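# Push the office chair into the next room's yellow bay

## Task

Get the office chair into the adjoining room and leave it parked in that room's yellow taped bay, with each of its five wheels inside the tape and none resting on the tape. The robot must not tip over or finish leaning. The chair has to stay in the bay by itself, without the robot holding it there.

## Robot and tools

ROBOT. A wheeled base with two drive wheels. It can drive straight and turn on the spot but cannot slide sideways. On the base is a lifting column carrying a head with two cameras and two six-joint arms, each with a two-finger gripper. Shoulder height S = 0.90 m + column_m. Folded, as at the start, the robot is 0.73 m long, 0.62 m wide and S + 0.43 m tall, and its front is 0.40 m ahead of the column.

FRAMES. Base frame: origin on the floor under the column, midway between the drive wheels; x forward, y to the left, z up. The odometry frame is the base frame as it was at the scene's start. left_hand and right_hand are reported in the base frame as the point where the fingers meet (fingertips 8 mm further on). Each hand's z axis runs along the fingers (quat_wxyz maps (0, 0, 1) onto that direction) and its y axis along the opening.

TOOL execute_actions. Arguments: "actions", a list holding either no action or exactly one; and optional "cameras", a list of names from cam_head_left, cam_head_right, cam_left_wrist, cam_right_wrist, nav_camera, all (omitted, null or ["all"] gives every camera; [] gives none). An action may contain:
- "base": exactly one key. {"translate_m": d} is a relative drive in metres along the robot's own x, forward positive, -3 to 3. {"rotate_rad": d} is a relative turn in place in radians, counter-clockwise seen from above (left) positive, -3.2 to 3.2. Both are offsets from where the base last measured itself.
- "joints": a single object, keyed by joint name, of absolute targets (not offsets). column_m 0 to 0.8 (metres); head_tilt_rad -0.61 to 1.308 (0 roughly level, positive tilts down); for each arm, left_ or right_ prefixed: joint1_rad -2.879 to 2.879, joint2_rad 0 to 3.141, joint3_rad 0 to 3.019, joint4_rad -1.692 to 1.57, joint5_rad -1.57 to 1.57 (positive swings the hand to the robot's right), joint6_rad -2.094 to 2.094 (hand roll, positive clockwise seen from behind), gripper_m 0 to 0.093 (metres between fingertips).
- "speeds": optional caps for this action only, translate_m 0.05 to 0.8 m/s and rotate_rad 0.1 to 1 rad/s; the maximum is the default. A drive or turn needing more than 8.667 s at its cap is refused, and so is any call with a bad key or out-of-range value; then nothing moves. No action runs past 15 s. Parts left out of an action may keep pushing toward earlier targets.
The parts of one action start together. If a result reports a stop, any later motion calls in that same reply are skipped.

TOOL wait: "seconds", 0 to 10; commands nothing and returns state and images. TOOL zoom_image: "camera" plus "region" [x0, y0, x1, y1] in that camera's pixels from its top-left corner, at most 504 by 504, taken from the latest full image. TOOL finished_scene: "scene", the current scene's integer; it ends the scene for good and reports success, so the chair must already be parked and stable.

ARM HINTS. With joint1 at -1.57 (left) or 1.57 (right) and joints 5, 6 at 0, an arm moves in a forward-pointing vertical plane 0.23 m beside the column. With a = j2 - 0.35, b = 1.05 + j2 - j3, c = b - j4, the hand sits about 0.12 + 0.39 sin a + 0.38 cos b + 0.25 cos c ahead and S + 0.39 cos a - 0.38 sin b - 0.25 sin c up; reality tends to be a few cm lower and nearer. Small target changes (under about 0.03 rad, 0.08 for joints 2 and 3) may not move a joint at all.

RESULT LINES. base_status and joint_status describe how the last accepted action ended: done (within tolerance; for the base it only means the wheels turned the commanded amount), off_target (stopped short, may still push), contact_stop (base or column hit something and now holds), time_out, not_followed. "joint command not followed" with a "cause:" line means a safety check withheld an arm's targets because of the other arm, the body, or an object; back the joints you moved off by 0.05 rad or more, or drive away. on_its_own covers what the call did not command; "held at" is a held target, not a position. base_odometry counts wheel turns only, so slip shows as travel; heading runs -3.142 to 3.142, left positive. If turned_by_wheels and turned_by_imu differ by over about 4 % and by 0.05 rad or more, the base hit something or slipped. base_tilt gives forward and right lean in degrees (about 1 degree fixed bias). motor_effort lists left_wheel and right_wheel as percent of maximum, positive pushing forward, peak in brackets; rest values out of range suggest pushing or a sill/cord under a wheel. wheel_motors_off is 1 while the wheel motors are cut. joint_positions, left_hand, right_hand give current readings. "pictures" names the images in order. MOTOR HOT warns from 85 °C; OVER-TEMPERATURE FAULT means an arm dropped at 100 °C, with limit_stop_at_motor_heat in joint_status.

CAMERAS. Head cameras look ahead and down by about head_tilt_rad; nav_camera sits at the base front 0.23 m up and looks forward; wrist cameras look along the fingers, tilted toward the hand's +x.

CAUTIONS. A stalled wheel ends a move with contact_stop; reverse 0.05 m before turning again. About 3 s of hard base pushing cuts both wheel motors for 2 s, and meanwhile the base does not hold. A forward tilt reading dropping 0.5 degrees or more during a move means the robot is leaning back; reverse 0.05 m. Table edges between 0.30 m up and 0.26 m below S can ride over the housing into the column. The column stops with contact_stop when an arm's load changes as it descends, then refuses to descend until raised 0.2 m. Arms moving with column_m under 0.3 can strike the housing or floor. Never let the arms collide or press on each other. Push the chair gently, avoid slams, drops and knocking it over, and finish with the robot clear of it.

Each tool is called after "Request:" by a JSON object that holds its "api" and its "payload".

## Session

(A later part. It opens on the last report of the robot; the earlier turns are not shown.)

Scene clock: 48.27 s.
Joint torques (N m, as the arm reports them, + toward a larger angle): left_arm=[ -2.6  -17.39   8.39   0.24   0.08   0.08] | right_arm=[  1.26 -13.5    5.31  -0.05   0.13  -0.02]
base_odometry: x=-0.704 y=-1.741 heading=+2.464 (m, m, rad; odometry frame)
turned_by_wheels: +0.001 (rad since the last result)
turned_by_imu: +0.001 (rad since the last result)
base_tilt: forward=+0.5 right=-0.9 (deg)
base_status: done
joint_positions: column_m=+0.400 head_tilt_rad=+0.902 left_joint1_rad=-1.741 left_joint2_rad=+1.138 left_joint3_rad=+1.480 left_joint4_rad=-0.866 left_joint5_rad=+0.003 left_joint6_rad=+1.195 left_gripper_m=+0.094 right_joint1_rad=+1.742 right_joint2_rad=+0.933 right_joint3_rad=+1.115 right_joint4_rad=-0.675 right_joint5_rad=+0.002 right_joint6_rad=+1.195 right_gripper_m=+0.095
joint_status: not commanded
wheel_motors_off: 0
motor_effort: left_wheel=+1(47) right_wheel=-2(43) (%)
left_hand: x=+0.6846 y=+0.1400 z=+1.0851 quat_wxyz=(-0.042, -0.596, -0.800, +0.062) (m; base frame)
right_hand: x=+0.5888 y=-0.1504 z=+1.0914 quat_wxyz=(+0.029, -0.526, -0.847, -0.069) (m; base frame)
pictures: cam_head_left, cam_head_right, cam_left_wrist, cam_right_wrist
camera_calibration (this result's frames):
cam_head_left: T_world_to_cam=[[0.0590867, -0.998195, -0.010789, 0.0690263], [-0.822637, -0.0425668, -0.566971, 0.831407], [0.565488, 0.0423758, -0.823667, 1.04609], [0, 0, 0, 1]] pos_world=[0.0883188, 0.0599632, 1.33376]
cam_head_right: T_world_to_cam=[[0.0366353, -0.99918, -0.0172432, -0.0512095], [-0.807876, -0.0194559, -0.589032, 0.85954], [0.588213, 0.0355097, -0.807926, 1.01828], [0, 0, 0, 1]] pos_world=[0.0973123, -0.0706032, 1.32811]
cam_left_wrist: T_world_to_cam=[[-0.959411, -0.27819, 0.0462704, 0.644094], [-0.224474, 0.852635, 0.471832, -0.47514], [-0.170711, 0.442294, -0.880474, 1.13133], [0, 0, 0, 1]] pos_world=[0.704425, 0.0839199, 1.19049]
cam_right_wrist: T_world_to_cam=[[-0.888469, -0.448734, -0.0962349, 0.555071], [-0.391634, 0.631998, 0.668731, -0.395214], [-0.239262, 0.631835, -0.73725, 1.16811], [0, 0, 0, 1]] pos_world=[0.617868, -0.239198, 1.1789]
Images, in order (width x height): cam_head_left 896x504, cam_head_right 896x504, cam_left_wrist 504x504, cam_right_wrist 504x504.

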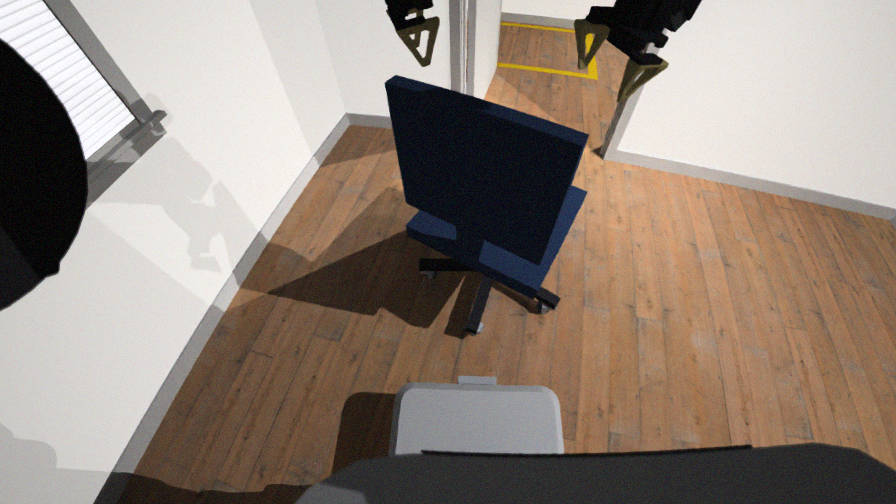

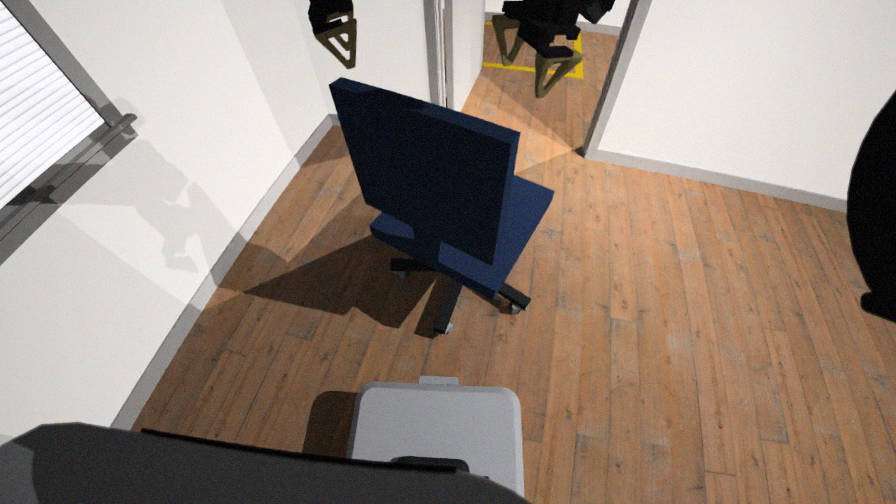

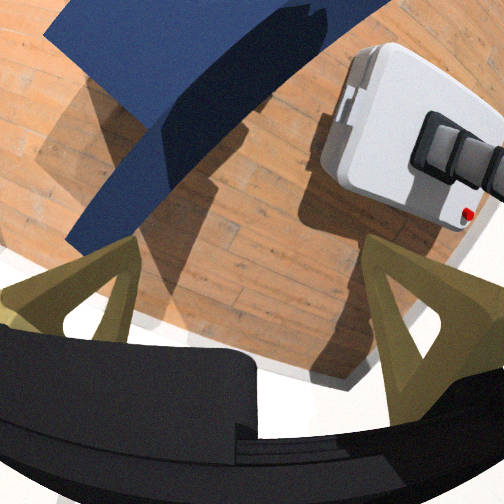

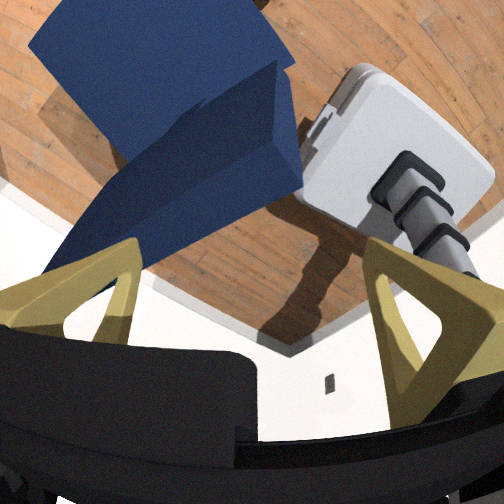

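Request:
{"api": "execute_actions", "payload": {"actions": [{"base":{"translate_m":0.03},"joints":{"left_joint2_rad":1.2,"left_joint3_rad":1.6,"left_joint4_rad":-0.88,"left_joint6_rad":1.1,"right_joint6_rad":1.1}}], "cameras": []}}

Request:
{"api": "execute_actions", "payload": {"actions": [{"joints":{"column_m":0.32}}], "cameras": ["cam_head_left","cam_left_wrist","cam_right_wrist"]}}

Scene clock: 51.60 s.
Joint torques (N m, as the arm reports them, + toward a larger angle): left_arm=[ -3.05 -19.34   9.87   0.08   0.07  -0.01] | right_arm=[  1.25 -13.61   5.35   0.03   0.13  -0.17]
base_odometry: x=-0.728 y=-1.723 heading=+2.464 (m, m, rad; odometry frame)
turned_by_wheels: -0.001 (rad since the last result)
turned_by_imu: -0.001 (rad since the last result)
base_tilt: forward=+0.5 right=-0.9 (deg)
base_status: done
joint_positions: column_m=+0.400 head_tilt_rad=+0.902 left_joint1_rad=-1.741 left_joint2_rad=+1.198 left_joint3_rad=+1.578 left_joint4_rad=-0.875 left_joint5_rad=+0.003 left_joint6_rad=+1.106 left_gripper_m=+0.094 right_joint1_rad=+1.742 right_joint2_rad=+0.933 right_joint3_rad=+1.115 right_joint4_rad=-0.676 right_joint5_rad=+0.002 right_joint6_rad=+1.107 right_gripper_m=+0.095
joint_status: all done
wheel_motors_off: 0
motor_effort: left_wheel=+0(43) right_wheel=-1(39) (%)
left_hand: x=+0.7169 y=+0.1366 z=+1.0803 quat_wxyz=(-0.052, -0.558, -0.826, +0.056) (m; base frame)
right_hand: x=+0.5887 y=-0.1504 z=+1.0914 quat_wxyz=(+0.026, -0.488, -0.869, -0.070) (m; base frame)
pictures: none
No camera images: the call's "cameras" was empty. Leave "cameras" out to get every camera's image.

Scene clock: 53.23 s.
Joint torques (N m, as the arm reports them, + toward a larger angle): left_arm=[ -2.83 -19.77   9.87  -0.02   0.08  -0.01] | right_arm=[  1.26 -13.63   5.36   0.03   0.13  -0.17]
base_odometry: x=-0.728 y=-1.723 heading=+2.464 (m, m, rad; odometry frame)
turned_by_wheels: +0.000 (rad since the last result)
turned_by_imu: +0.000 (rad since the last result)
base_tilt: forward=+0.5 right=-0.9 (deg)
base_status: not commanded
joint_positions: column_m=+0.320 head_tilt_rad=+0.902 left_joint1_rad=-1.741 left_joint2_rad=+1.198 left_joint3_rad=+1.578 left_joint4_rad=-0.875 left_joint5_rad=+0.003 left_joint6_rad=+1.106 left_gripper_m=+0.094 right_joint1_rad=+1.742 right_joint2_rad=+0.933 right_joint3_rad=+1.115 right_joint4_rad=-0.676 right_joint5_rad=+0.002 right_joint6_rad=+1.107 right_gripper_m=+0.095
joint_status: all done
wheel_motors_off: 0
motor_effort: left_wheel=-4(2) right_wheel=+0(2) (%)
left_hand: x=+0.7169 y=+0.1365 z=+1.0005 quat_wxyz=(-0.052, -0.558, -0.826, +0.057) (m; base frame)
right_hand: x=+0.5887 y=-0.1504 z=+1.0115 quat_wxyz=(+0.026, -0.488, -0.869, -0.070) (m; base frame)
pictures: cam_head_left, cam_left_wrist, cam_right_wrist
camera_calibration (this result's frames):
cam_head_left: T_world_to_cam=[[0.0590867, -0.998195, -0.0107892, 0.0681652], [-0.82264, -0.0425668, -0.566967, 0.786136], [0.565485, 0.0423758, -0.82367, 0.980328], [0, 0, 0, 1]] pos_world=[0.0883186, 0.0599632, 1.25391]
cam_left_wrist: T_world_to_cam=[[-0.930056, -0.366022, 0.0319925, 0.683311], [-0.310362, 0.829248, 0.464784, -0.353149], [-0.196651, 0.422346, -0.884846, 1.08957], [0, 0, 0, 1]] pos_world=[0.740179, 0.0827807, 1.10638]
cam_right_wrist: T_world_to_cam=[[-0.844528, -0.52487, -0.106225, 0.520086], [-0.453912, 0.596367, 0.66205, -0.303789], [-0.284141, 0.607337, -0.741893, 1.13666], [0, 0, 0, 1]] pos_world=[0.624305, -0.236188, 1.09965]
Images, in order (width x height): cam_head_left 896x504, cam_left_wrist 504x504, cam_right_wrist 504x504.

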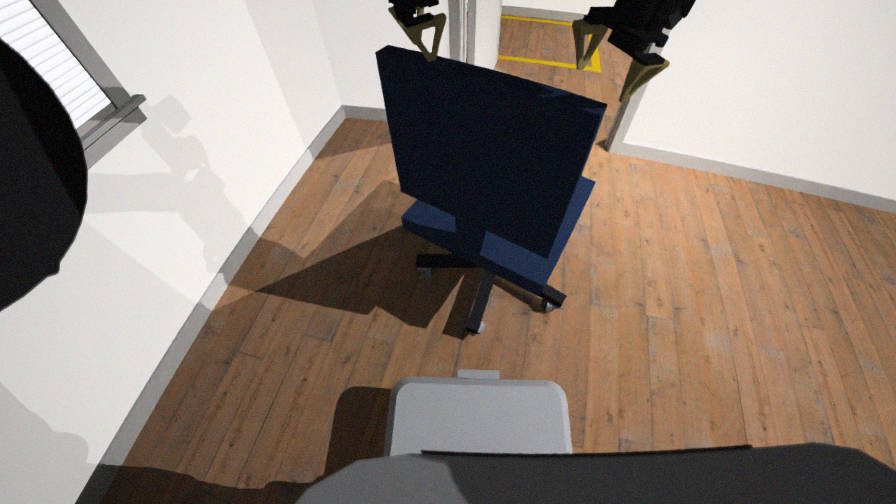

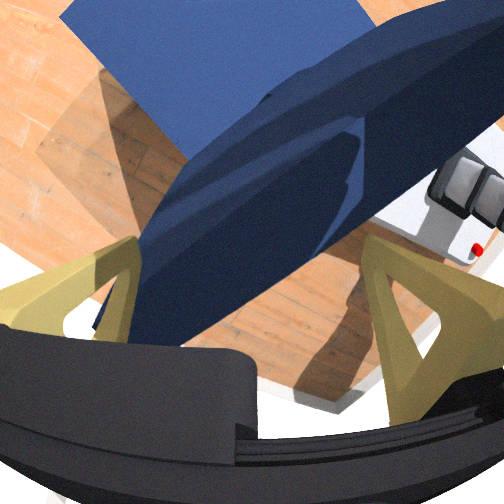

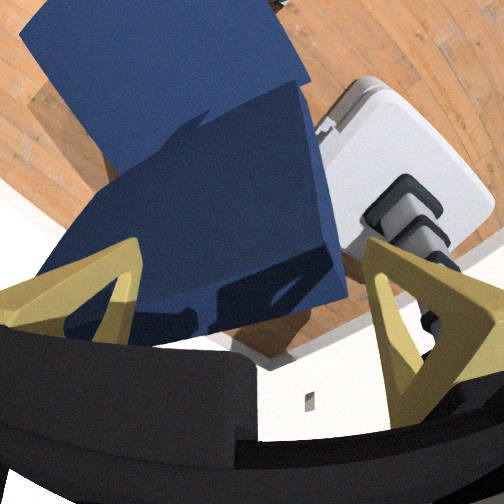

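Request:
{"api": "execute_actions", "payload": {"actions": [{"joints":{"right_joint1_rad":1.92,"right_joint2_rad":0.97,"right_joint3_rad":1.26,"right_joint4_rad":-0.76}}], "cameras": ["cam_head_left","cam_left_wrist","cam_right_wrist"]}}

Scene clock: 55.97 s.
Joint torques (N m, as the arm reports them, + toward a larger angle): left_arm=[ -2.92 -19.39   9.79  -0.03   0.08  -0.01] | right_arm=[  1.56 -14.36   8.47   0.09   0.11  -0.18]
base_odometry: x=-0.728 y=-1.723 heading=+2.464 (m, m, rad; odometry frame)
turned_by_wheels: +0.000 (rad since the last result)
turned_by_imu: +0.000 (rad since the last result)
base_tilt: forward=+0.4 right=-0.9 (deg)
base_status: not commanded
joint_positions: column_m=+0.320 head_tilt_rad=+0.902 left_joint1_rad=-1.741 left_joint2_rad=+1.198 left_joint3_rad=+1.578 left_joint4_rad=-0.875 left_joint5_rad=+0.003 left_joint6_rad=+1.106 left_gripper_m=+0.094 right_joint1_rad=+1.930 right_joint2_rad=+0.956 right_joint3_rad=+1.235 right_joint4_rad=-0.757 right_joint5_rad=+0.000 right_joint6_rad=+1.107 right_gripper_m=+0.095
joint_status: all done
wheel_motors_off: 0
motor_effort: left_wheel=-2(1) right_wheel=+2(1) (%)
left_hand: x=+0.7169 y=+0.1365 z=+1.0005 quat_wxyz=(-0.052, -0.558, -0.826, +0.057) (m; base frame)
right_hand: x=+0.6158 y=-0.0691 z=+1.0510 quat_wxyz=(+0.064, -0.444, -0.882, -0.145) (m; base frame)
pictures: cam_head_left, cam_left_wrist, cam_right_wrist
camera_calibration (this result's frames):
cam_head_left: T_world_to_cam=[[0.0590867, -0.998195, -0.0107892, 0.0681652], [-0.82264, -0.0425668, -0.566967, 0.786136], [0.565485, 0.0423758, -0.82367, 0.980328], [0, 0, 0, 1]] pos_world=[0.0883186, 0.0599632, 1.25391]
cam_left_wrist: T_world_to_cam=[[-0.930056, -0.366022, 0.0319925, 0.683311], [-0.310362, 0.829248, 0.464784, -0.353149], [-0.196651, 0.422346, -0.884846, 1.08957], [0, 0, 0, 1]] pos_world=[0.740179, 0.0827807, 1.10638]
cam_right_wrist: T_world_to_cam=[[-0.792202, -0.572878, -0.210302, 0.663647], [-0.511078, 0.434492, 0.741631, -0.425779], [-0.333489, 0.695002, -0.636991, 1.05043], [0, 0, 0, 1]] pos_world=[0.658444, -0.164866, 1.12445]
Images, in order (width x height): cam_head_left 896x504, cam_left_wrist 504x504, cam_right_wrist 504x504.

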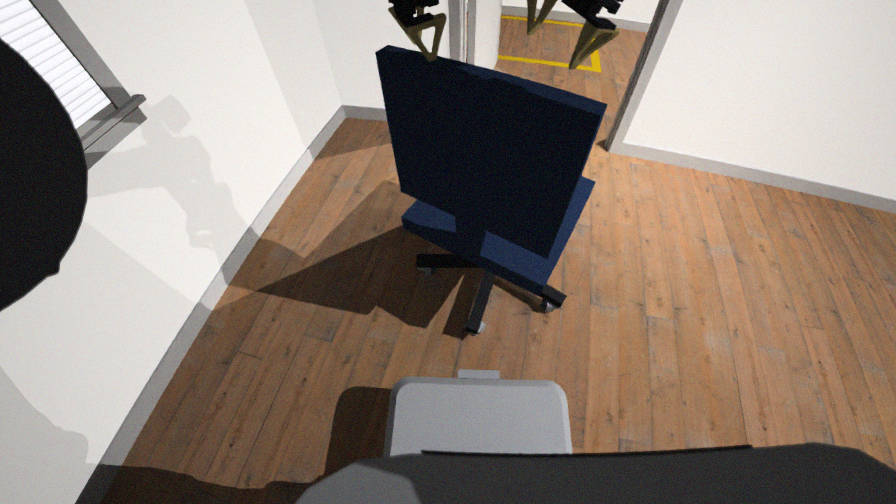

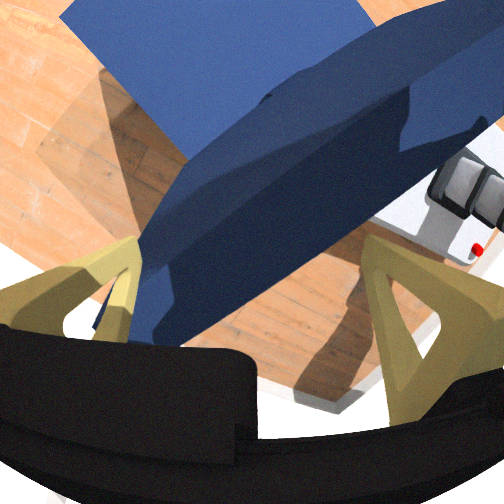

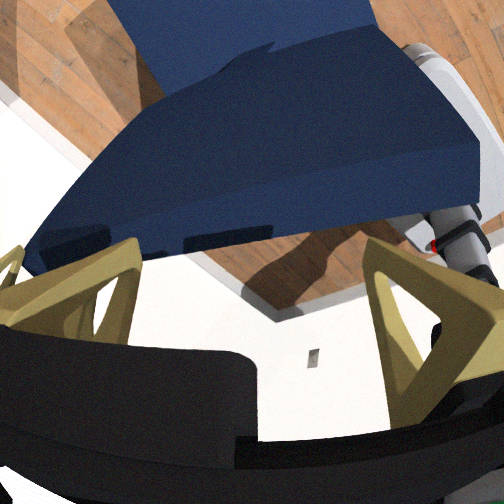

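Request:
{"api": "execute_actions", "payload": {"actions": [{"joints":{"column_m":0.25,"right_joint2_rad":1.03}}], "cameras": ["cam_head_left","cam_left_wrist","cam_right_wrist"]}}

Scene clock: 59.63 s.
Joint torques (N m, as the arm reports them, + toward a larger angle): left_arm=[ -2.47 -12.01   9.13   1.47   0.12  -0.04] | right_arm=[ 0.31 -8.24  5.75  0.73  0.59 -0.39]
base_odometry: x=-0.728 y=-1.723 heading=+2.464 (m, m, rad; odometry frame)
turned_by_wheels: +0.000 (rad since the last result)
turned_by_imu: +0.000 (rad since the last result)
base_tilt: forward=+0.5 right=-0.9 (deg)
base_status: not commanded
joint_positions: column_m=+0.250 head_tilt_rad=+0.902 left_joint1_rad=-1.741 left_joint2_rad=+1.106 left_joint3_rad=+1.594 left_joint4_rad=-0.913 left_joint5_rad=+0.002 left_joint6_rad=+1.108 left_gripper_m=+0.094 right_joint1_rad=+1.946 right_joint2_rad=+0.933 right_joint3_rad=+1.271 right_joint4_rad=-0.771 right_joint5_rad=-0.013 right_joint6_rad=+1.124 right_gripper_m=+0.095
joint_status: all done
wheel_motors_off: 0
motor_effort: left_wheel=+5(4) right_wheel=+1(1) (%)
left_hand: x=+0.7332 y=+0.1441 z=+0.9896 quat_wxyz=(-0.082, -0.557, -0.826, +0.039) (m; base frame)
right_hand: x=+0.6337 y=-0.0641 z=+1.0057 quat_wxyz=(+0.054, -0.449, -0.876, -0.169) (m; base frame)
pictures: cam_head_left, cam_left_wrist, cam_right_wrist
camera_calibration (this result's frames):
cam_head_left: T_world_to_cam=[[0.0590867, -0.998195, -0.0107892, 0.0674103], [-0.82264, -0.0425668, -0.566967, 0.746467], [0.565484, 0.0423758, -0.82367, 0.922698], [0, 0, 0, 1]] pos_world=[0.0883186, 0.0599632, 1.18395]
cam_left_wrist: T_world_to_cam=[[-0.927366, -0.372977, -0.0296801, 0.761633], [-0.347381, 0.828821, 0.438614, -0.296181], [-0.138993, 0.417066, -0.898186, 1.05158], [0, 0, 0, 1]] pos_world=[0.749587, 0.0909762, 1.09702]
cam_right_wrist: T_world_to_cam=[[-0.795766, -0.54794, -0.257911, 0.722952], [-0.528113, 0.419432, 0.738358, -0.37202], [-0.2964, 0.723767, -0.623145, 0.988471], [0, 0, 0, 1]] pos_world=[0.671815, -0.16325, 1.0771]
Images, in order (width x height): cam_head_left 896x504, cam_left_wrist 504x504, cam_right_wrist 504x504.

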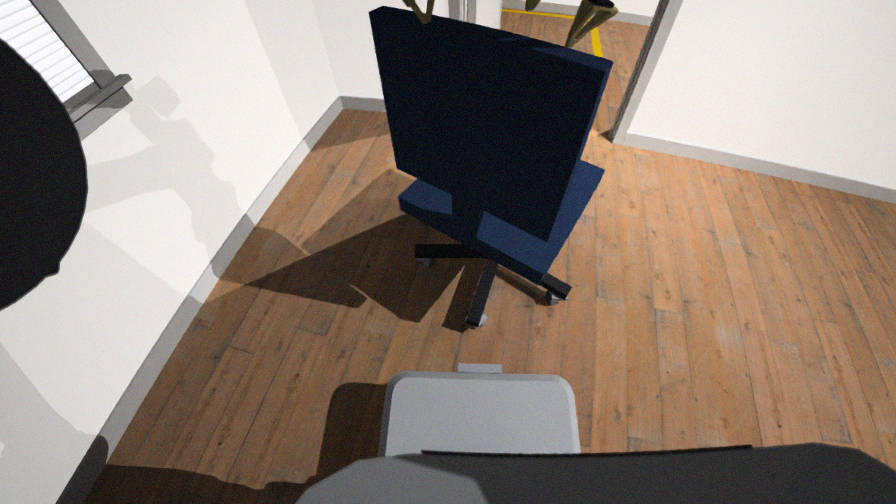

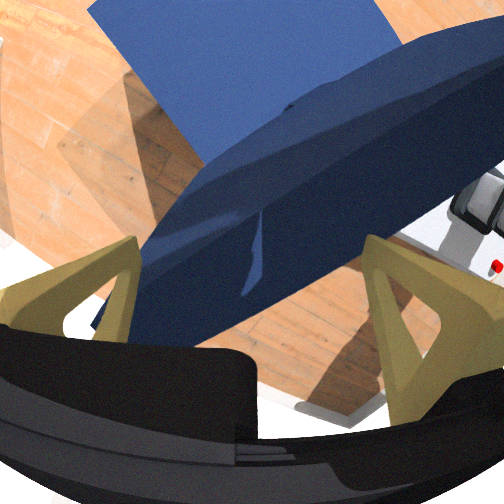

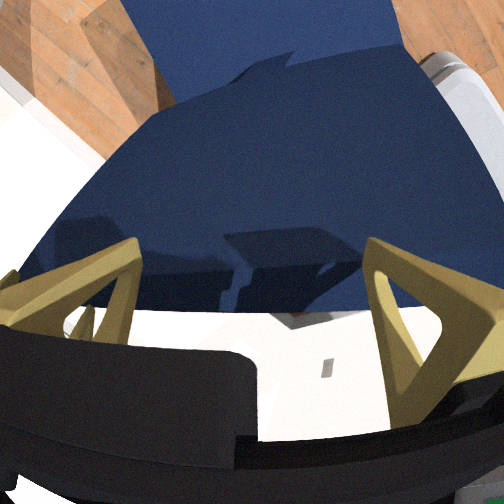

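Request:
{"api": "execute_actions", "payload": {"actions": [{"joints":{"column_m":0.36}}], "cameras": []}}

Request:
{"api": "execute_actions", "payload": {"actions": [{"base":{"translate_m":-0.045}}], "cameras": []}}

Request:
{"api": "execute_actions", "payload": {"actions": [{"joints":{"column_m":0.26}}], "cameras": ["cam_head_left","cam_left_wrist","cam_right_wrist"]}}

Scene clock: 63.63 s.
Joint torques (N m, as the arm reports them, + toward a larger angle): left_arm=[ -3.02 -18.45   8.47   0.7    0.16  -0.03] | right_arm=[  1.82 -14.11   5.25   0.2    0.17  -0.2 ]
base_odometry: x=-0.728 y=-1.723 heading=+2.464 (m, m, rad; odometry frame)
turned_by_wheels: +0.000 (rad since the last result)
turned_by_imu: +0.000 (rad since the last result)
base_tilt: forward=+0.6 right=-0.8 (deg)
base_status: not commanded
joint_positions: column_m=+0.360 head_tilt_rad=+0.902 left_joint1_rad=-1.741 left_joint2_rad=+1.187 left_joint3_rad=+1.594 left_joint4_rad=-0.896 left_joint5_rad=+0.001 left_joint6_rad=+1.108 left_gripper_m=+0.094 right_joint1_rad=+1.930 right_joint2_rad=+1.007 right_joint3_rad=+1.271 right_joint4_rad=-0.760 right_joint5_rad=-0.002 right_joint6_rad=+1.109 right_gripper_m=+0.095
joint_status: all done
wheel_motors_off: 0
motor_effort: left_wheel=+1(4) right_wheel=+2(2) (%)
left_hand: x=+0.7215 y=+0.1381 z=+1.0512 quat_wxyz=(-0.054, -0.559, -0.826, +0.054) (m; base frame)
right_hand: x=+0.6229 y=-0.0626 z=+1.0764 quat_wxyz=(+0.071, -0.444, -0.882, -0.141) (m; base frame)
pictures: none
No camera images: the call's "cameras" was empty. Leave "cameras" out to get every camera's image.

Scene clock: 64.87 s.
Joint torques (N m, as the arm reports them, + toward a larger angle): left_arm=[ -2.52 -18.36   8.87   0.66   0.17  -0.02] | right_arm=[  1.97 -14.1    5.42   0.2    0.16  -0.2 ]
base_odometry: x=-0.693 y=-1.751 heading=+2.465 (m, m, rad; odometry frame)
turned_by_wheels: +0.001 (rad since the last result)
turned_by_imu: +0.001 (rad since the last result)
base_tilt: forward=+0.4 right=-0.9 (deg)
base_status: done
joint_positions: column_m=+0.360 head_tilt_rad=+0.902 left_joint1_rad=-1.741 left_joint2_rad=+1.188 left_joint3_rad=+1.590 left_joint4_rad=-0.891 left_joint5_rad=+0.001 left_joint6_rad=+1.107 left_gripper_m=+0.094 right_joint1_rad=+1.929 right_joint2_rad=+1.008 right_joint3_rad=+1.269 right_joint4_rad=-0.760 right_joint5_rad=-0.002 right_joint6_rad=+1.108 right_gripper_m=+0.095
joint_status: not commanded
wheel_motors_off: 0
motor_effort: left_wheel=+1(48) right_wheel=-2(39) (%)
left_hand: x=+0.7209 y=+0.1379 z=+1.0495 quat_wxyz=(-0.054, -0.559, -0.826, +0.054) (m; base frame)
right_hand: x=+0.6216 y=-0.0632 z=+1.0749 quat_wxyz=(+0.072, -0.444, -0.882, -0.139) (m; base frame)
pictures: none
No camera images: the call's "cameras" was empty. Leave "cameras" out to get every camera's image.

Scene clock: 66.73 s.
Joint torques (N m, as the arm reports them, + toward a larger angle): left_arm=[ -2.82 -14.31   7.99   0.63   0.2   -0.04] | right_arm=[ 0.85 -9.34  5.84  1.    0.67 -0.38]
base_odometry: x=-0.693 y=-1.751 heading=+2.465 (m, m, rad; odometry frame)
turned_by_wheels: +0.000 (rad since the last result)
turned_by_imu: +0.000 (rad since the last result)
base_tilt: forward=+0.5 right=-0.9 (deg)
base_status: not commanded
joint_positions: column_m=+0.260 head_tilt_rad=+0.902 left_joint1_rad=-1.741 left_joint2_rad=+1.132 left_joint3_rad=+1.605 left_joint4_rad=-0.890 left_joint5_rad=+0.000 left_joint6_rad=+1.107 left_gripper_m=+0.094 right_joint1_rad=+1.940 right_joint2_rad=+0.948 right_joint3_rad=+1.269 right_joint4_rad=-0.779 right_joint5_rad=-0.016 right_joint6_rad=+1.123 right_gripper_m=+0.095
joint_status: all done
wheel_motors_off: 0
motor_effort: left_wheel=+4(5) right_wheel=-1(1) (%)
left_hand: x=+0.7393 y=+0.1422 z=+0.9883 quat_wxyz=(-0.085, -0.556, -0.826, +0.036) (m; base frame)
right_hand: x=+0.6281 y=-0.0646 z=+1.0067 quat_wxyz=(+0.064, -0.449, -0.877, -0.160) (m; base frame)
pictures: cam_head_left, cam_left_wrist, cam_right_wrist
camera_calibration (this result's frames):
cam_head_left: T_world_to_cam=[[0.0590849, -0.998195, -0.0107989, 0.06753], [-0.822733, -0.0425668, -0.566832, 0.751957], [0.565349, 0.0423758, -0.823762, 0.931035], [0, 0, 0, 1]] pos_world=[0.08831, 0.0599632, 1.19391]
cam_left_wrist: T_world_to_cam=[[-0.925993, -0.375659, -0.0376369, 0.773747], [-0.353383, 0.82734, 0.436611, -0.285371], [-0.132879, 0.417599, -0.898863, 1.04814], [0, 0, 0, 1]] pos_world=[0.754915, 0.0890603, 1.09585]
cam_right_wrist: T_world_to_cam=[[-0.798606, -0.554289, -0.234503, 0.696298], [-0.512602, 0.422245, 0.747628, -0.394441], [-0.315385, 0.717267, -0.621337, 0.997547], [0, 0, 0, 1]] pos_world=[0.668488, -0.163007, 1.07799]
Images, in order (width x height): cam_head_left 896x504, cam_left_wrist 504x504, cam_right_wrist 504x504.

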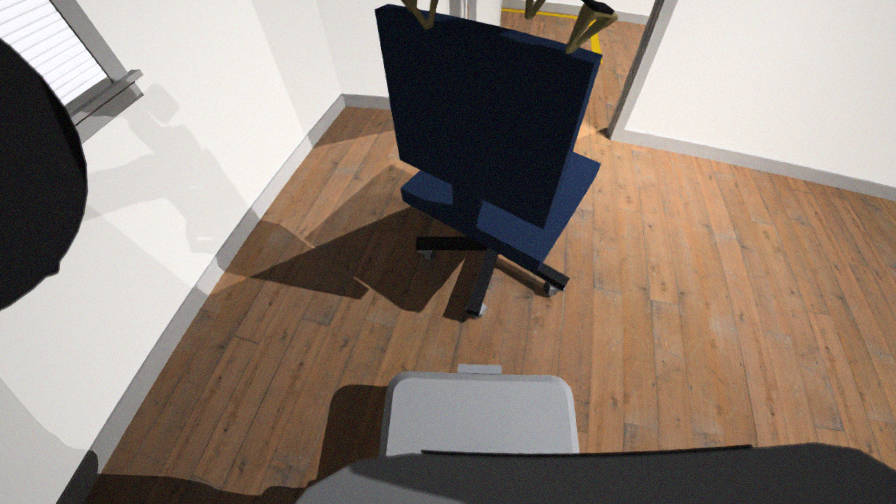

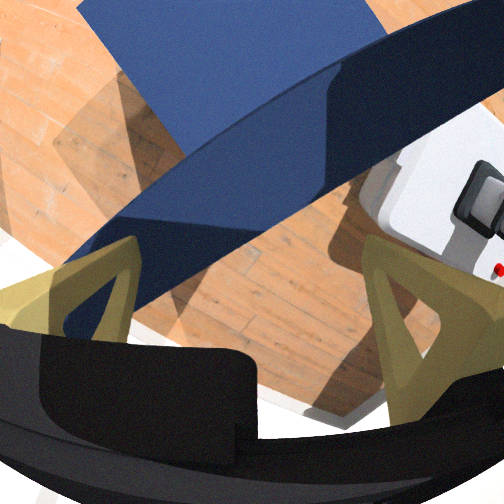

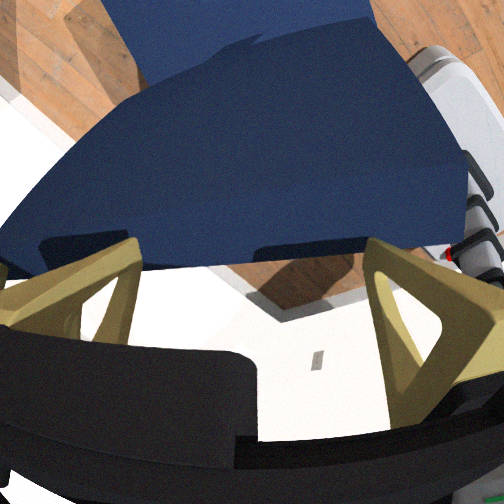

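Request:
{"api": "execute_actions", "payload": {"actions": [{"joints":{"column_m":0.38}}], "cameras": []}}

Request:
{"api": "execute_actions", "payload": {"actions": [{"base":{"translate_m":0.02},"joints":{"left_joint6_rad":2.0,"right_joint6_rad":2.0,"right_joint2_rad":1.06}}], "cameras": ["cam_head_left","cam_head_right","cam_left_wrist","cam_right_wrist"]}}

Scene clock: 73.07 s.
Joint torques (N m, as the arm reports them, + toward a larger angle): left_arm=[ -2.61 -17.94   8.51   0.35   0.22  -0.02] | right_arm=[  1.83 -14.06   5.43   0.51   0.18  -0.2 ]
base_odometry: x=-0.693 y=-1.751 heading=+2.465 (m, m, rad; odometry frame)
turned_by_wheels: +0.000 (rad since the last result)
turned_by_imu: +0.000 (rad since the last result)
base_tilt: forward=+0.4 right=-0.9 (deg)
base_status: not commanded
joint_positions: column_m=+0.380 head_tilt_rad=+0.902 left_joint1_rad=-1.741 left_joint2_rad=+1.185 left_joint3_rad=+1.594 left_joint4_rad=-0.885 left_joint5_rad=+0.000 left_joint6_rad=+1.107 left_gripper_m=+0.094 right_joint1_rad=+1.930 right_joint2_rad=+1.007 right_joint3_rad=+1.269 right_joint4_rad=-0.769 right_joint5_rad=-0.002 right_joint6_rad=+1.109 right_gripper_m=+0.095
joint_status: all done
wheel_motors_off: 0
motor_effort: left_wheel=+3(7) right_wheel=-1(1) (%)
left_hand: x=+0.7249 y=+0.1382 z=+1.0726 quat_wxyz=(-0.059, -0.558, -0.826, +0.051) (m; base frame)
right_hand: x=+0.6195 y=-0.0630 z=+1.0952 quat_wxyz=(+0.076, -0.443, -0.883, -0.137) (m; base frame)
pictures: none
No camera images: the call's "cameras" was empty. Leave "cameras" out to get every camera's image.

Scene clock: 74.43 s.
Joint torques (N m, as the arm reports them, + toward a larger angle): left_arm=[ -2.9  -18.21   8.79   0.23   0.2    0.08] | right_arm=[  2.09 -14.05   5.29   0.23   0.16   0.03]
base_odometry: x=-0.708 y=-1.738 heading=+2.464 (m, m, rad; odometry frame)
turned_by_wheels: -0.001 (rad since the last result)
turned_by_imu: -0.001 (rad since the last result)
base_tilt: forward=+0.5 right=-0.8 (deg)
base_status: done
joint_positions: column_m=+0.380 head_tilt_rad=+0.902 left_joint1_rad=-1.741 left_joint2_rad=+1.187 left_joint3_rad=+1.590 left_joint4_rad=-0.884 left_joint5_rad=+0.000 left_joint6_rad=+1.993 left_gripper_m=+0.094 right_joint1_rad=+1.929 right_joint2_rad=+1.038 right_joint3_rad=+1.267 right_joint4_rad=-0.764 right_joint5_rad=-0.002 right_joint6_rad=+1.992 right_gripper_m=+0.095
joint_status: all done
wheel_motors_off: 0
motor_effort: left_wheel=+1(43) right_wheel=+0(39) (%)
left_hand: x=+0.7229 y=+0.1380 z=+1.0703 quat_wxyz=(-0.074, -0.859, -0.507, +0.022) (m; base frame)
right_hand: x=+0.6125 y=-0.0600 z=+1.0793 quat_wxyz=(+0.133, -0.777, -0.610, -0.079) (m; base frame)
pictures: cam_head_left, cam_head_right, cam_left_wrist, cam_right_wrist
camera_calibration (this result's frames):
cam_head_left: T_world_to_cam=[[0.0590849, -0.998195, -0.0107989, 0.0688241], [-0.822733, -0.0425668, -0.566832, 0.819882], [0.565349, 0.0423758, -0.823762, 1.02975], [0, 0, 0, 1]] pos_world=[0.08831, 0.0599632, 1.31375]
cam_head_right: T_world_to_cam=[[0.0366324, -0.99918, -0.0172494, -0.0515458], [-0.807975, -0.0194559, -0.588896, 0.847577], [0.588077, 0.0355097, -0.808025, 1.00226], [0, 0, 0, 1]] pos_world=[0.0973026, -0.0706032, 1.3081]
cam_left_wrist: T_world_to_cam=[[-0.870935, 0.479365, -0.108079, 0.677685], [0.371421, 0.786179, 0.493932, -0.903109], [0.321743, 0.39004, -0.862757, 0.757949], [0, 0, 0, 1]] pos_world=[0.681788, 0.0895162, 1.17324]
cam_right_wrist: T_world_to_cam=[[-0.973242, 0.207708, 0.0982729, 0.496901], [0.204297, 0.586406, 0.783831, -0.92697], [0.105181, 0.782934, -0.613149, 0.771884], [0, 0, 0, 1]] pos_world=[0.591795, -0.163964, 1.15104]
Images, in order (width x height): cam_head_left 896x504, cam_head_right 896x504, cam_left_wrist 504x504, cam_right_wrist 504x504.

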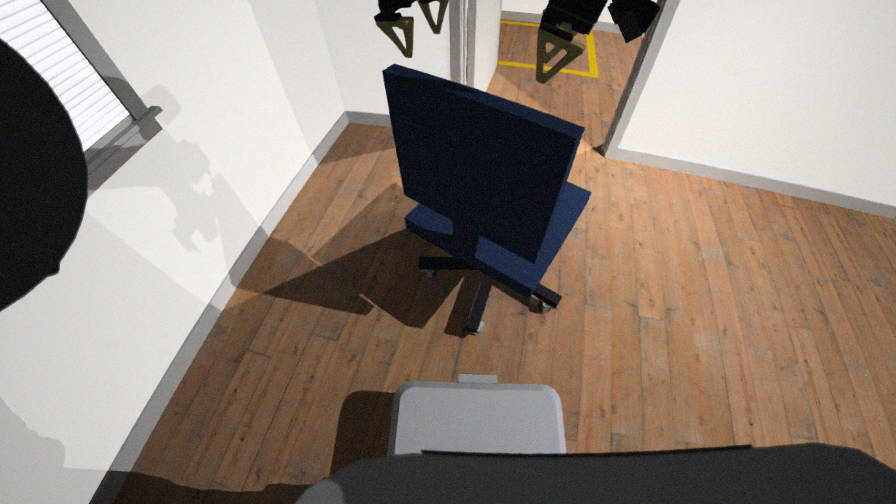

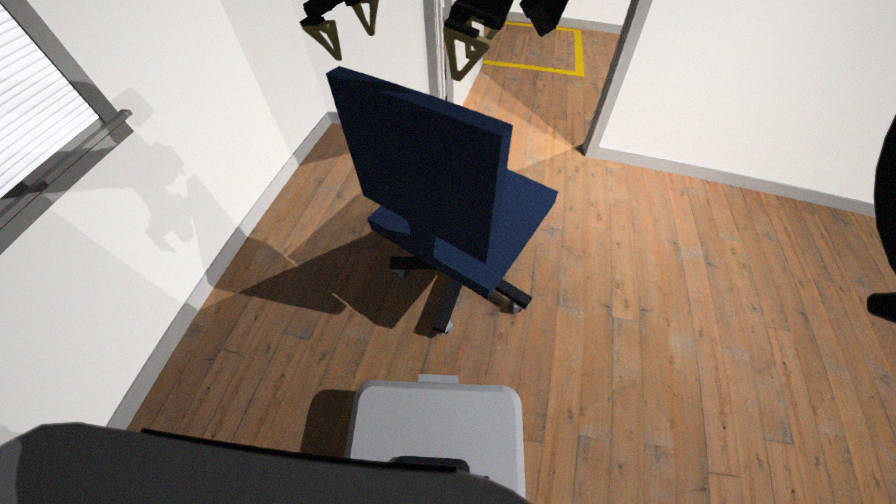

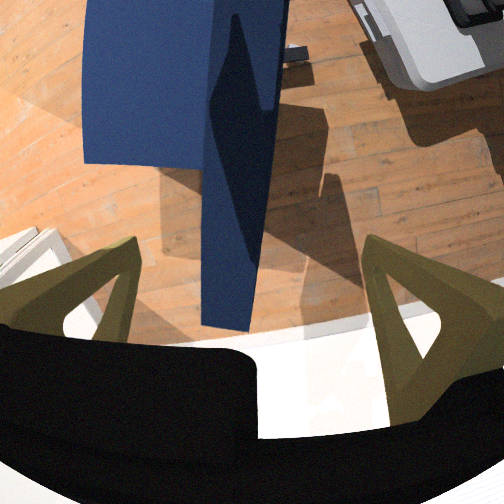

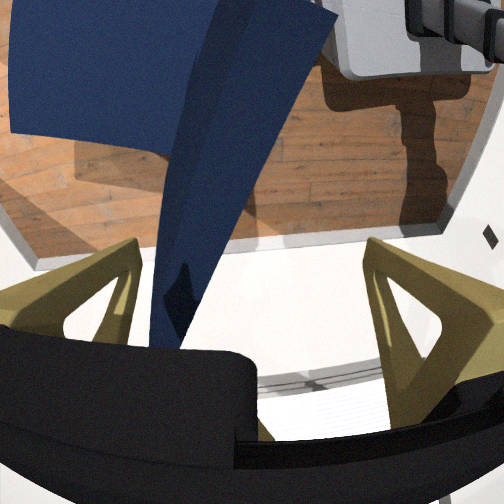

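Request:
{"api": "execute_actions", "payload": {"actions": [{"joints":{"column_m":0.24}}], "cameras": ["cam_head_left","cam_left_wrist","cam_right_wrist"]}}

Request:
{"api": "execute_actions", "payload": {"actions": [{"joints":{"left_gripper_m":0,"right_gripper_m":0}}], "cameras": ["cam_head_left"]}}

Scene clock: 79.33 s.
Joint torques (N m, as the arm reports them, + toward a larger angle): left_arm=[ -2.8  -18.72   8.9    0.25   0.21   0.08] | right_arm=[  2.07 -14.03   5.23   0.21   0.16   0.03]
base_odometry: x=-0.708 y=-1.738 heading=+2.464 (m, m, rad; odometry frame)
turned_by_wheels: +0.000 (rad since the last result)
turned_by_imu: +0.000 (rad since the last result)
base_tilt: forward=+0.5 right=-0.9 (deg)
base_status: not commanded
joint_positions: column_m=+0.240 head_tilt_rad=+0.902 left_joint1_rad=-1.741 left_joint2_rad=+1.187 left_joint3_rad=+1.590 left_joint4_rad=-0.884 left_joint5_rad=+0.000 left_joint6_rad=+1.993 left_gripper_m=+0.094 right_joint1_rad=+1.929 right_joint2_rad=+1.038 right_joint3_rad=+1.267 right_joint4_rad=-0.764 right_joint5_rad=-0.002 right_joint6_rad=+1.992 right_gripper_m=+0.095
joint_status: all done
wheel_motors_off: 0
motor_effort: left_wheel=-2(1) right_wheel=+0(0) (%)
left_hand: x=+0.7228 y=+0.1380 z=+0.9303 quat_wxyz=(-0.074, -0.859, -0.507, +0.022) (m; base frame)
right_hand: x=+0.6125 y=-0.0600 z=+0.9395 quat_wxyz=(+0.133, -0.777, -0.610, -0.079) (m; base frame)
pictures: cam_head_left, cam_left_wrist, cam_right_wrist
camera_calibration (this result's frames):
cam_head_left: T_world_to_cam=[[0.0590849, -0.998195, -0.0107989, 0.0673141], [-0.822733, -0.0425668, -0.566832, 0.740622], [0.565349, 0.0423758, -0.823762, 0.914561], [0, 0, 0, 1]] pos_world=[0.08831, 0.0599632, 1.17392]
cam_left_wrist: T_world_to_cam=[[-0.870949, 0.479418, -0.107736, 0.662171], [0.371651, 0.786143, 0.493817, -0.833932], [0.321441, 0.39005, -0.862866, 0.63747], [0, 0, 0, 1]] pos_world=[0.681739, 0.0894886, 1.0332]
cam_right_wrist: T_world_to_cam=[[-0.973242, 0.207708, 0.0982729, 0.510643], [0.204297, 0.586406, 0.783831, -0.817367], [0.105181, 0.782934, -0.613149, 0.686148], [0, 0, 0, 1]] pos_world=[0.591795, -0.163964, 1.01121]
Images, in order (width x height): cam_head_left 896x504, cam_left_wrist 504x504, cam_right_wrist 504x504.

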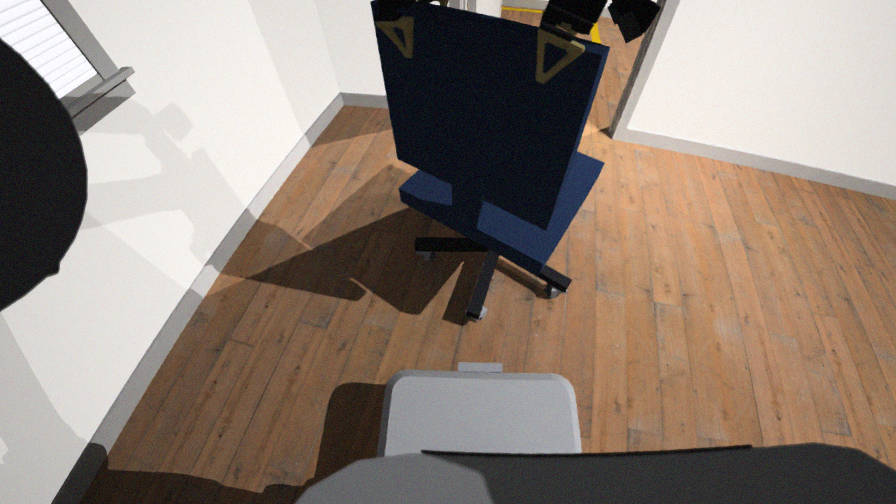

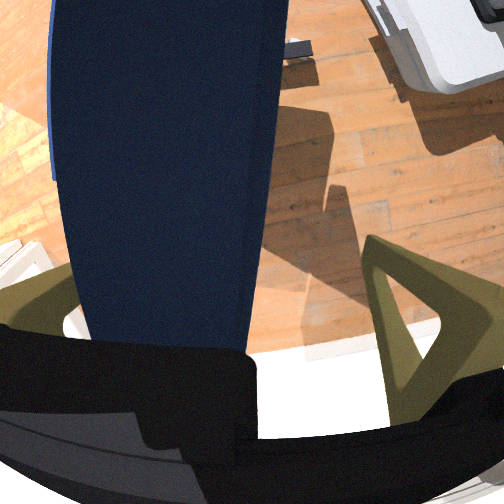

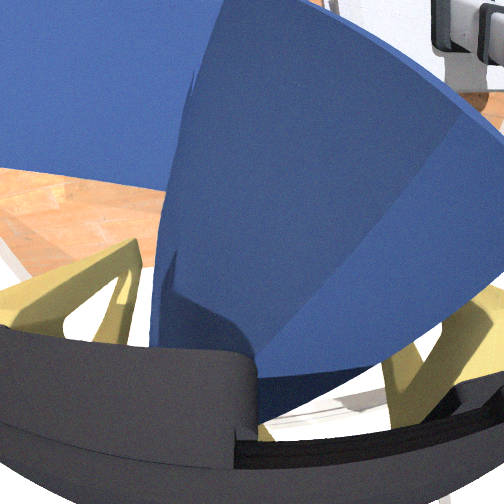

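Scene clock: 80.20 s.
Joint torques (N m, as the arm reports them, + toward a larger angle): left_arm=[ -0.21 -17.88   8.42   1.13  -0.5    0.77] | right_arm=[  4.61 -13.58   6.11  -1.21  -1.28  -1.39]
base_odometry: x=-0.708 y=-1.738 heading=+2.464 (m, m, rad; odometry frame)
turned_by_wheels: +0.000 (rad since the last result)
turned_by_imu: +0.000 (rad since the last result)
base_tilt: forward=+0.5 right=-1.0 (deg)
base_status: not commanded
joint_positions: column_m=+0.240 head_tilt_rad=+0.902 left_joint1_rad=-1.777 left_joint2_rad=+1.187 left_joint3_rad=+1.594 left_joint4_rad=-0.911 left_joint5_rad=+0.016 left_joint6_rad=+1.913 left_gripper_m=+0.042 right_joint1_rad=+1.893 right_joint2_rad=+1.029 right_joint3_rad=+1.259 right_joint4_rad=-0.724 right_joint5_rad=+0.037 right_joint6_rad=+2.109 right_gripper_m=+0.041
joint_status: left_gripper_m off_target (ended at +0.042, target +0.000); right_gripper_m off_target (ended at +0.041, target +0.000)
wheel_motors_off: 0
motor_effort: left_wheel=-5(12) right_wheel=+4(11) (%)
left_hand: x=+0.7160 y=+0.1175 z=+0.9350 quat_wxyz=(-0.085, -0.841, -0.532, +0.049) (m; base frame)
right_hand: x=+0.6240 y=-0.0816 z=+0.9356 quat_wxyz=(+0.098, -0.822, -0.556, -0.074) (m; base frame)
pictures: cam_head_left
camera_calibration (this result's frames):
cam_head_left: T_world_to_cam=[[0.0590849, -0.998195, -0.0107989, 0.0673141], [-0.822733, -0.0425668, -0.566832, 0.740622], [0.565349, 0.0423758, -0.823762, 0.914561], [0, 0, 0, 1]] pos_world=[0.08831, 0.0599632, 1.17392]
Images, in order (width x height): cam_head_left 896x504.

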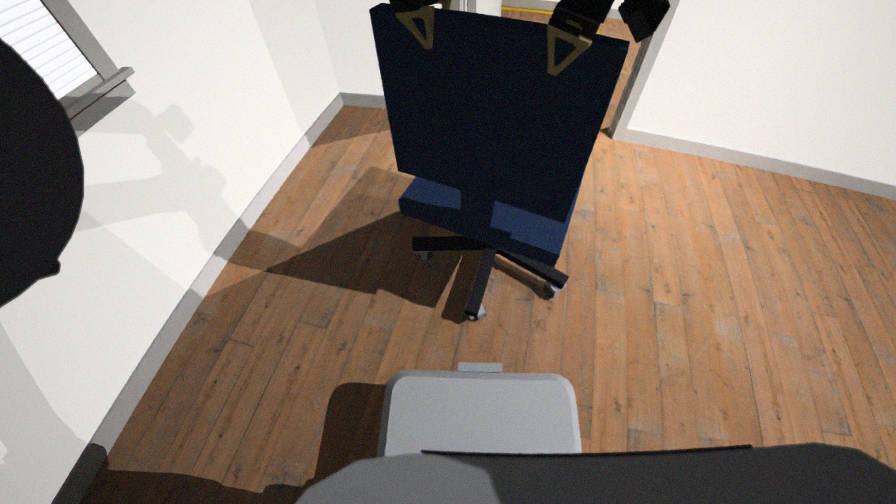

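Request:
{"api": "execute_actions", "payload": {"actions": [{"base":{"rotate_rad":-0.18},"joints":{"left_joint1_rad":-1.777,"left_joint5_rad":0.016,"left_joint6_rad":1.913,"right_joint1_rad":1.893,"right_joint5_rad":0.037,"right_joint6_rad":2.09,"head_tilt_rad":0.6},"speeds":{"rotate_rad":0.15}}], "cameras": []}}

Request:
{"api": "execute_actions", "payload": {"actions": [{"base":{"translate_m":0.7},"speeds":{"translate_m":0.25}}], "cameras": ["cam_head_left","cam_head_right","nav_camera"]}}

Scene clock: 85.67 s.
Joint torques (N m, as the arm reports them, + toward a larger angle): left_arm=[ -3.97 -16.99  10.06   1.6    0.8    0.75] | right_arm=[  2.03 -14.45   4.75  -1.3   -0.2    0.38]
base_odometry: x=-0.708 y=-1.738 heading=+2.284 (m, m, rad; odometry frame)
turned_by_wheels: -0.180 (rad since the last result)
turned_by_imu: -0.174 (rad since the last result)
base_tilt: forward=+0.5 right=-0.9 (deg)
base_status: done
joint_positions: column_m=+0.240 head_tilt_rad=+0.617 left_joint1_rad=-1.766 left_joint2_rad=+1.176 left_joint3_rad=+1.575 left_joint4_rad=-0.924 left_joint5_rad=+0.003 left_joint6_rad=+1.827 left_gripper_m=+0.039 right_joint1_rad=+1.900 right_joint2_rad=+1.039 right_joint3_rad=+1.275 right_joint4_rad=-0.721 right_joint5_rad=+0.046 right_joint6_rad=+2.053 right_gripper_m=+0.040
joint_status: left_joint6_rad time_out (moved -0.086 of +0.000); right_joint6_rad off_target (ended at +2.053, target +2.090); the others done
wheel_motors_off: 0
on_its_own: left_joint6_rad reads +1.827 and still pushes toward +1.913 since a time_out
motor_effort: left_wheel=+0(48) right_wheel=-2(40) (%)
left_hand: x=+0.7070 y=+0.1263 z=+0.9341 quat_wxyz=(-0.068, -0.818, -0.569, +0.053) (m; base frame)
right_hand: x=+0.6305 y=-0.0789 z=+0.9355 quat_wxyz=(+0.092, -0.806, -0.580, -0.080) (m; base frame)
pictures: none
No camera images: the call's "cameras" was empty. Leave "cameras" out to get every camera's image.

not run: a stop came earlier in this reply.

Request:
{"api": "execute_actions", "payload": {"actions": [{"base":{"translate_m":0.7},"joints":{"left_joint6_rad":1.83,"right_joint6_rad":2.05},"speeds":{"translate_m":0.25}}], "cameras": ["cam_head_left","cam_head_right","nav_camera"]}}

Scene clock: 90.60 s.
Joint torques (N m, as the arm reports them, + toward a larger angle): left_arm=[ -2.52 -17.46   9.85   1.64   0.48   0.17] | right_arm=[  2.96 -13.54   5.86  -0.84  -0.66  -0.22]
base_odometry: x=-1.167 y=-1.209 heading=+2.284 (m, m, rad; odometry frame)
turned_by_wheels: -0.001 (rad since the last result)
turned_by_imu: +0.000 (rad since the last result)
base_tilt: forward=+0.5 right=-0.9 (deg)
base_status: done
joint_positions: column_m=+0.240 head_tilt_rad=+0.617 left_joint1_rad=-1.786 left_joint2_rad=+1.181 left_joint3_rad=+1.577 left_joint4_rad=-0.924 left_joint5_rad=+0.011 left_joint6_rad=+1.813 left_gripper_m=+0.039 right_joint1_rad=+1.886 right_joint2_rad=+1.027 right_joint3_rad=+1.262 right_joint4_rad=-0.733 right_joint5_rad=+0.059 right_joint6_rad=+2.062 right_gripper_m=+0.040
joint_status: all done
wheel_motors_off: 0
motor_effort: left_wheel=-1(40) right_wheel=+0(44) (%)
left_hand: x=+0.7057 y=+0.1148 z=+0.9338 quat_wxyz=(-0.076, -0.816, -0.570, +0.062) (m; base frame)
right_hand: x=+0.6248 y=-0.0890 z=+0.9356 quat_wxyz=(+0.085, -0.811, -0.575, -0.068) (m; base frame)
pictures: cam_head_left, cam_head_right, nav_camera
camera_calibration (this result's frames):
cam_head_left: T_world_to_cam=[[0.0597376, -0.998195, 0.00624931, 0.0463792], [-0.63017, -0.0425668, -0.775289, 0.986577], [0.774156, 0.0423758, -0.631575, 0.668487], [0, 0, 0, 1]] pos_world=[0.101428, 0.0599632, 1.18679]
cam_head_right: T_world_to_cam=[[0.0400045, -0.99918, -0.00625383, -0.0676077], [-0.609804, -0.0194559, -0.792313, 1.00473], [0.791542, 0.0355097, -0.610082, 0.63641], [0, 0, 0, 1]] pos_world=[0.111646, -0.0706032, 1.1839]
Images, in order (width x height): cam_head_left 896x504, cam_head_right 896x504, nav_camera 896x504.

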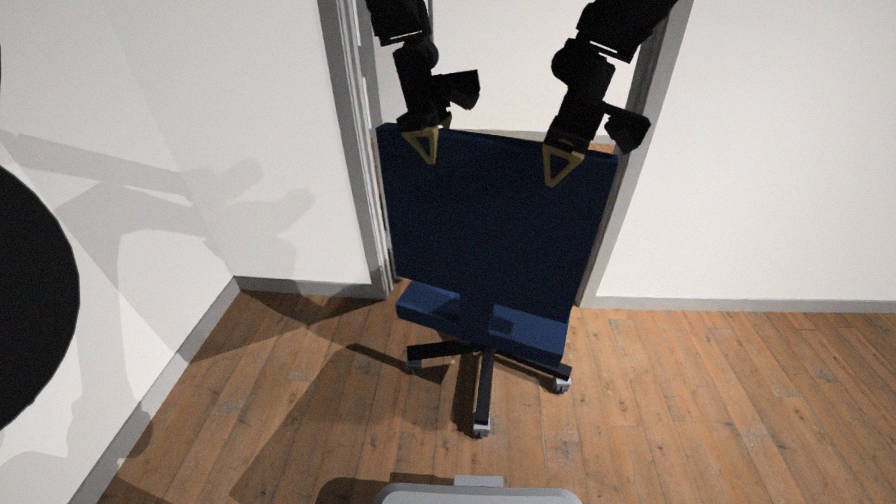

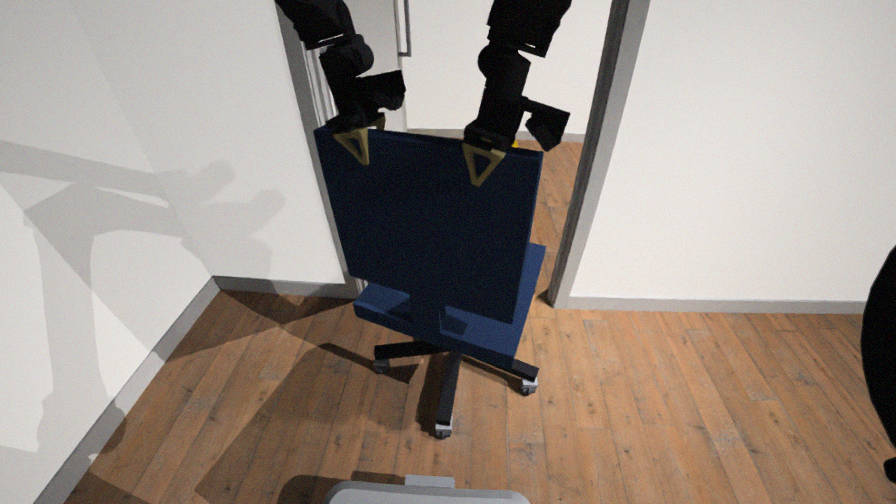

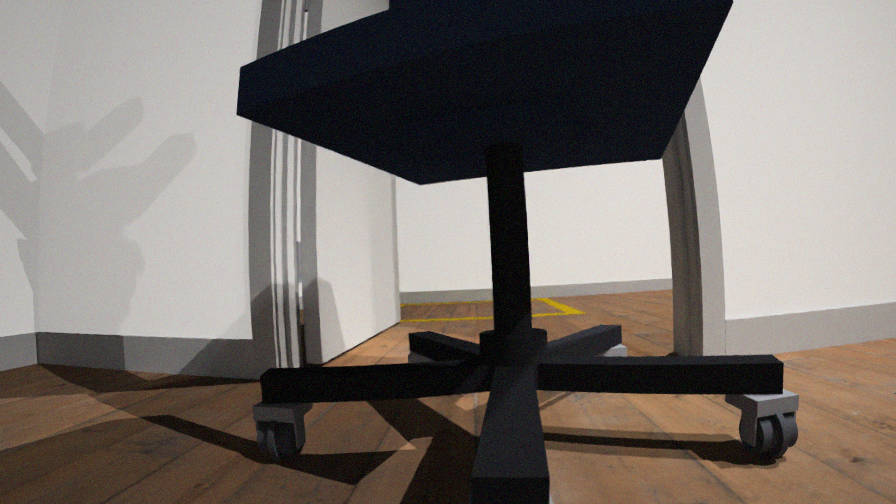

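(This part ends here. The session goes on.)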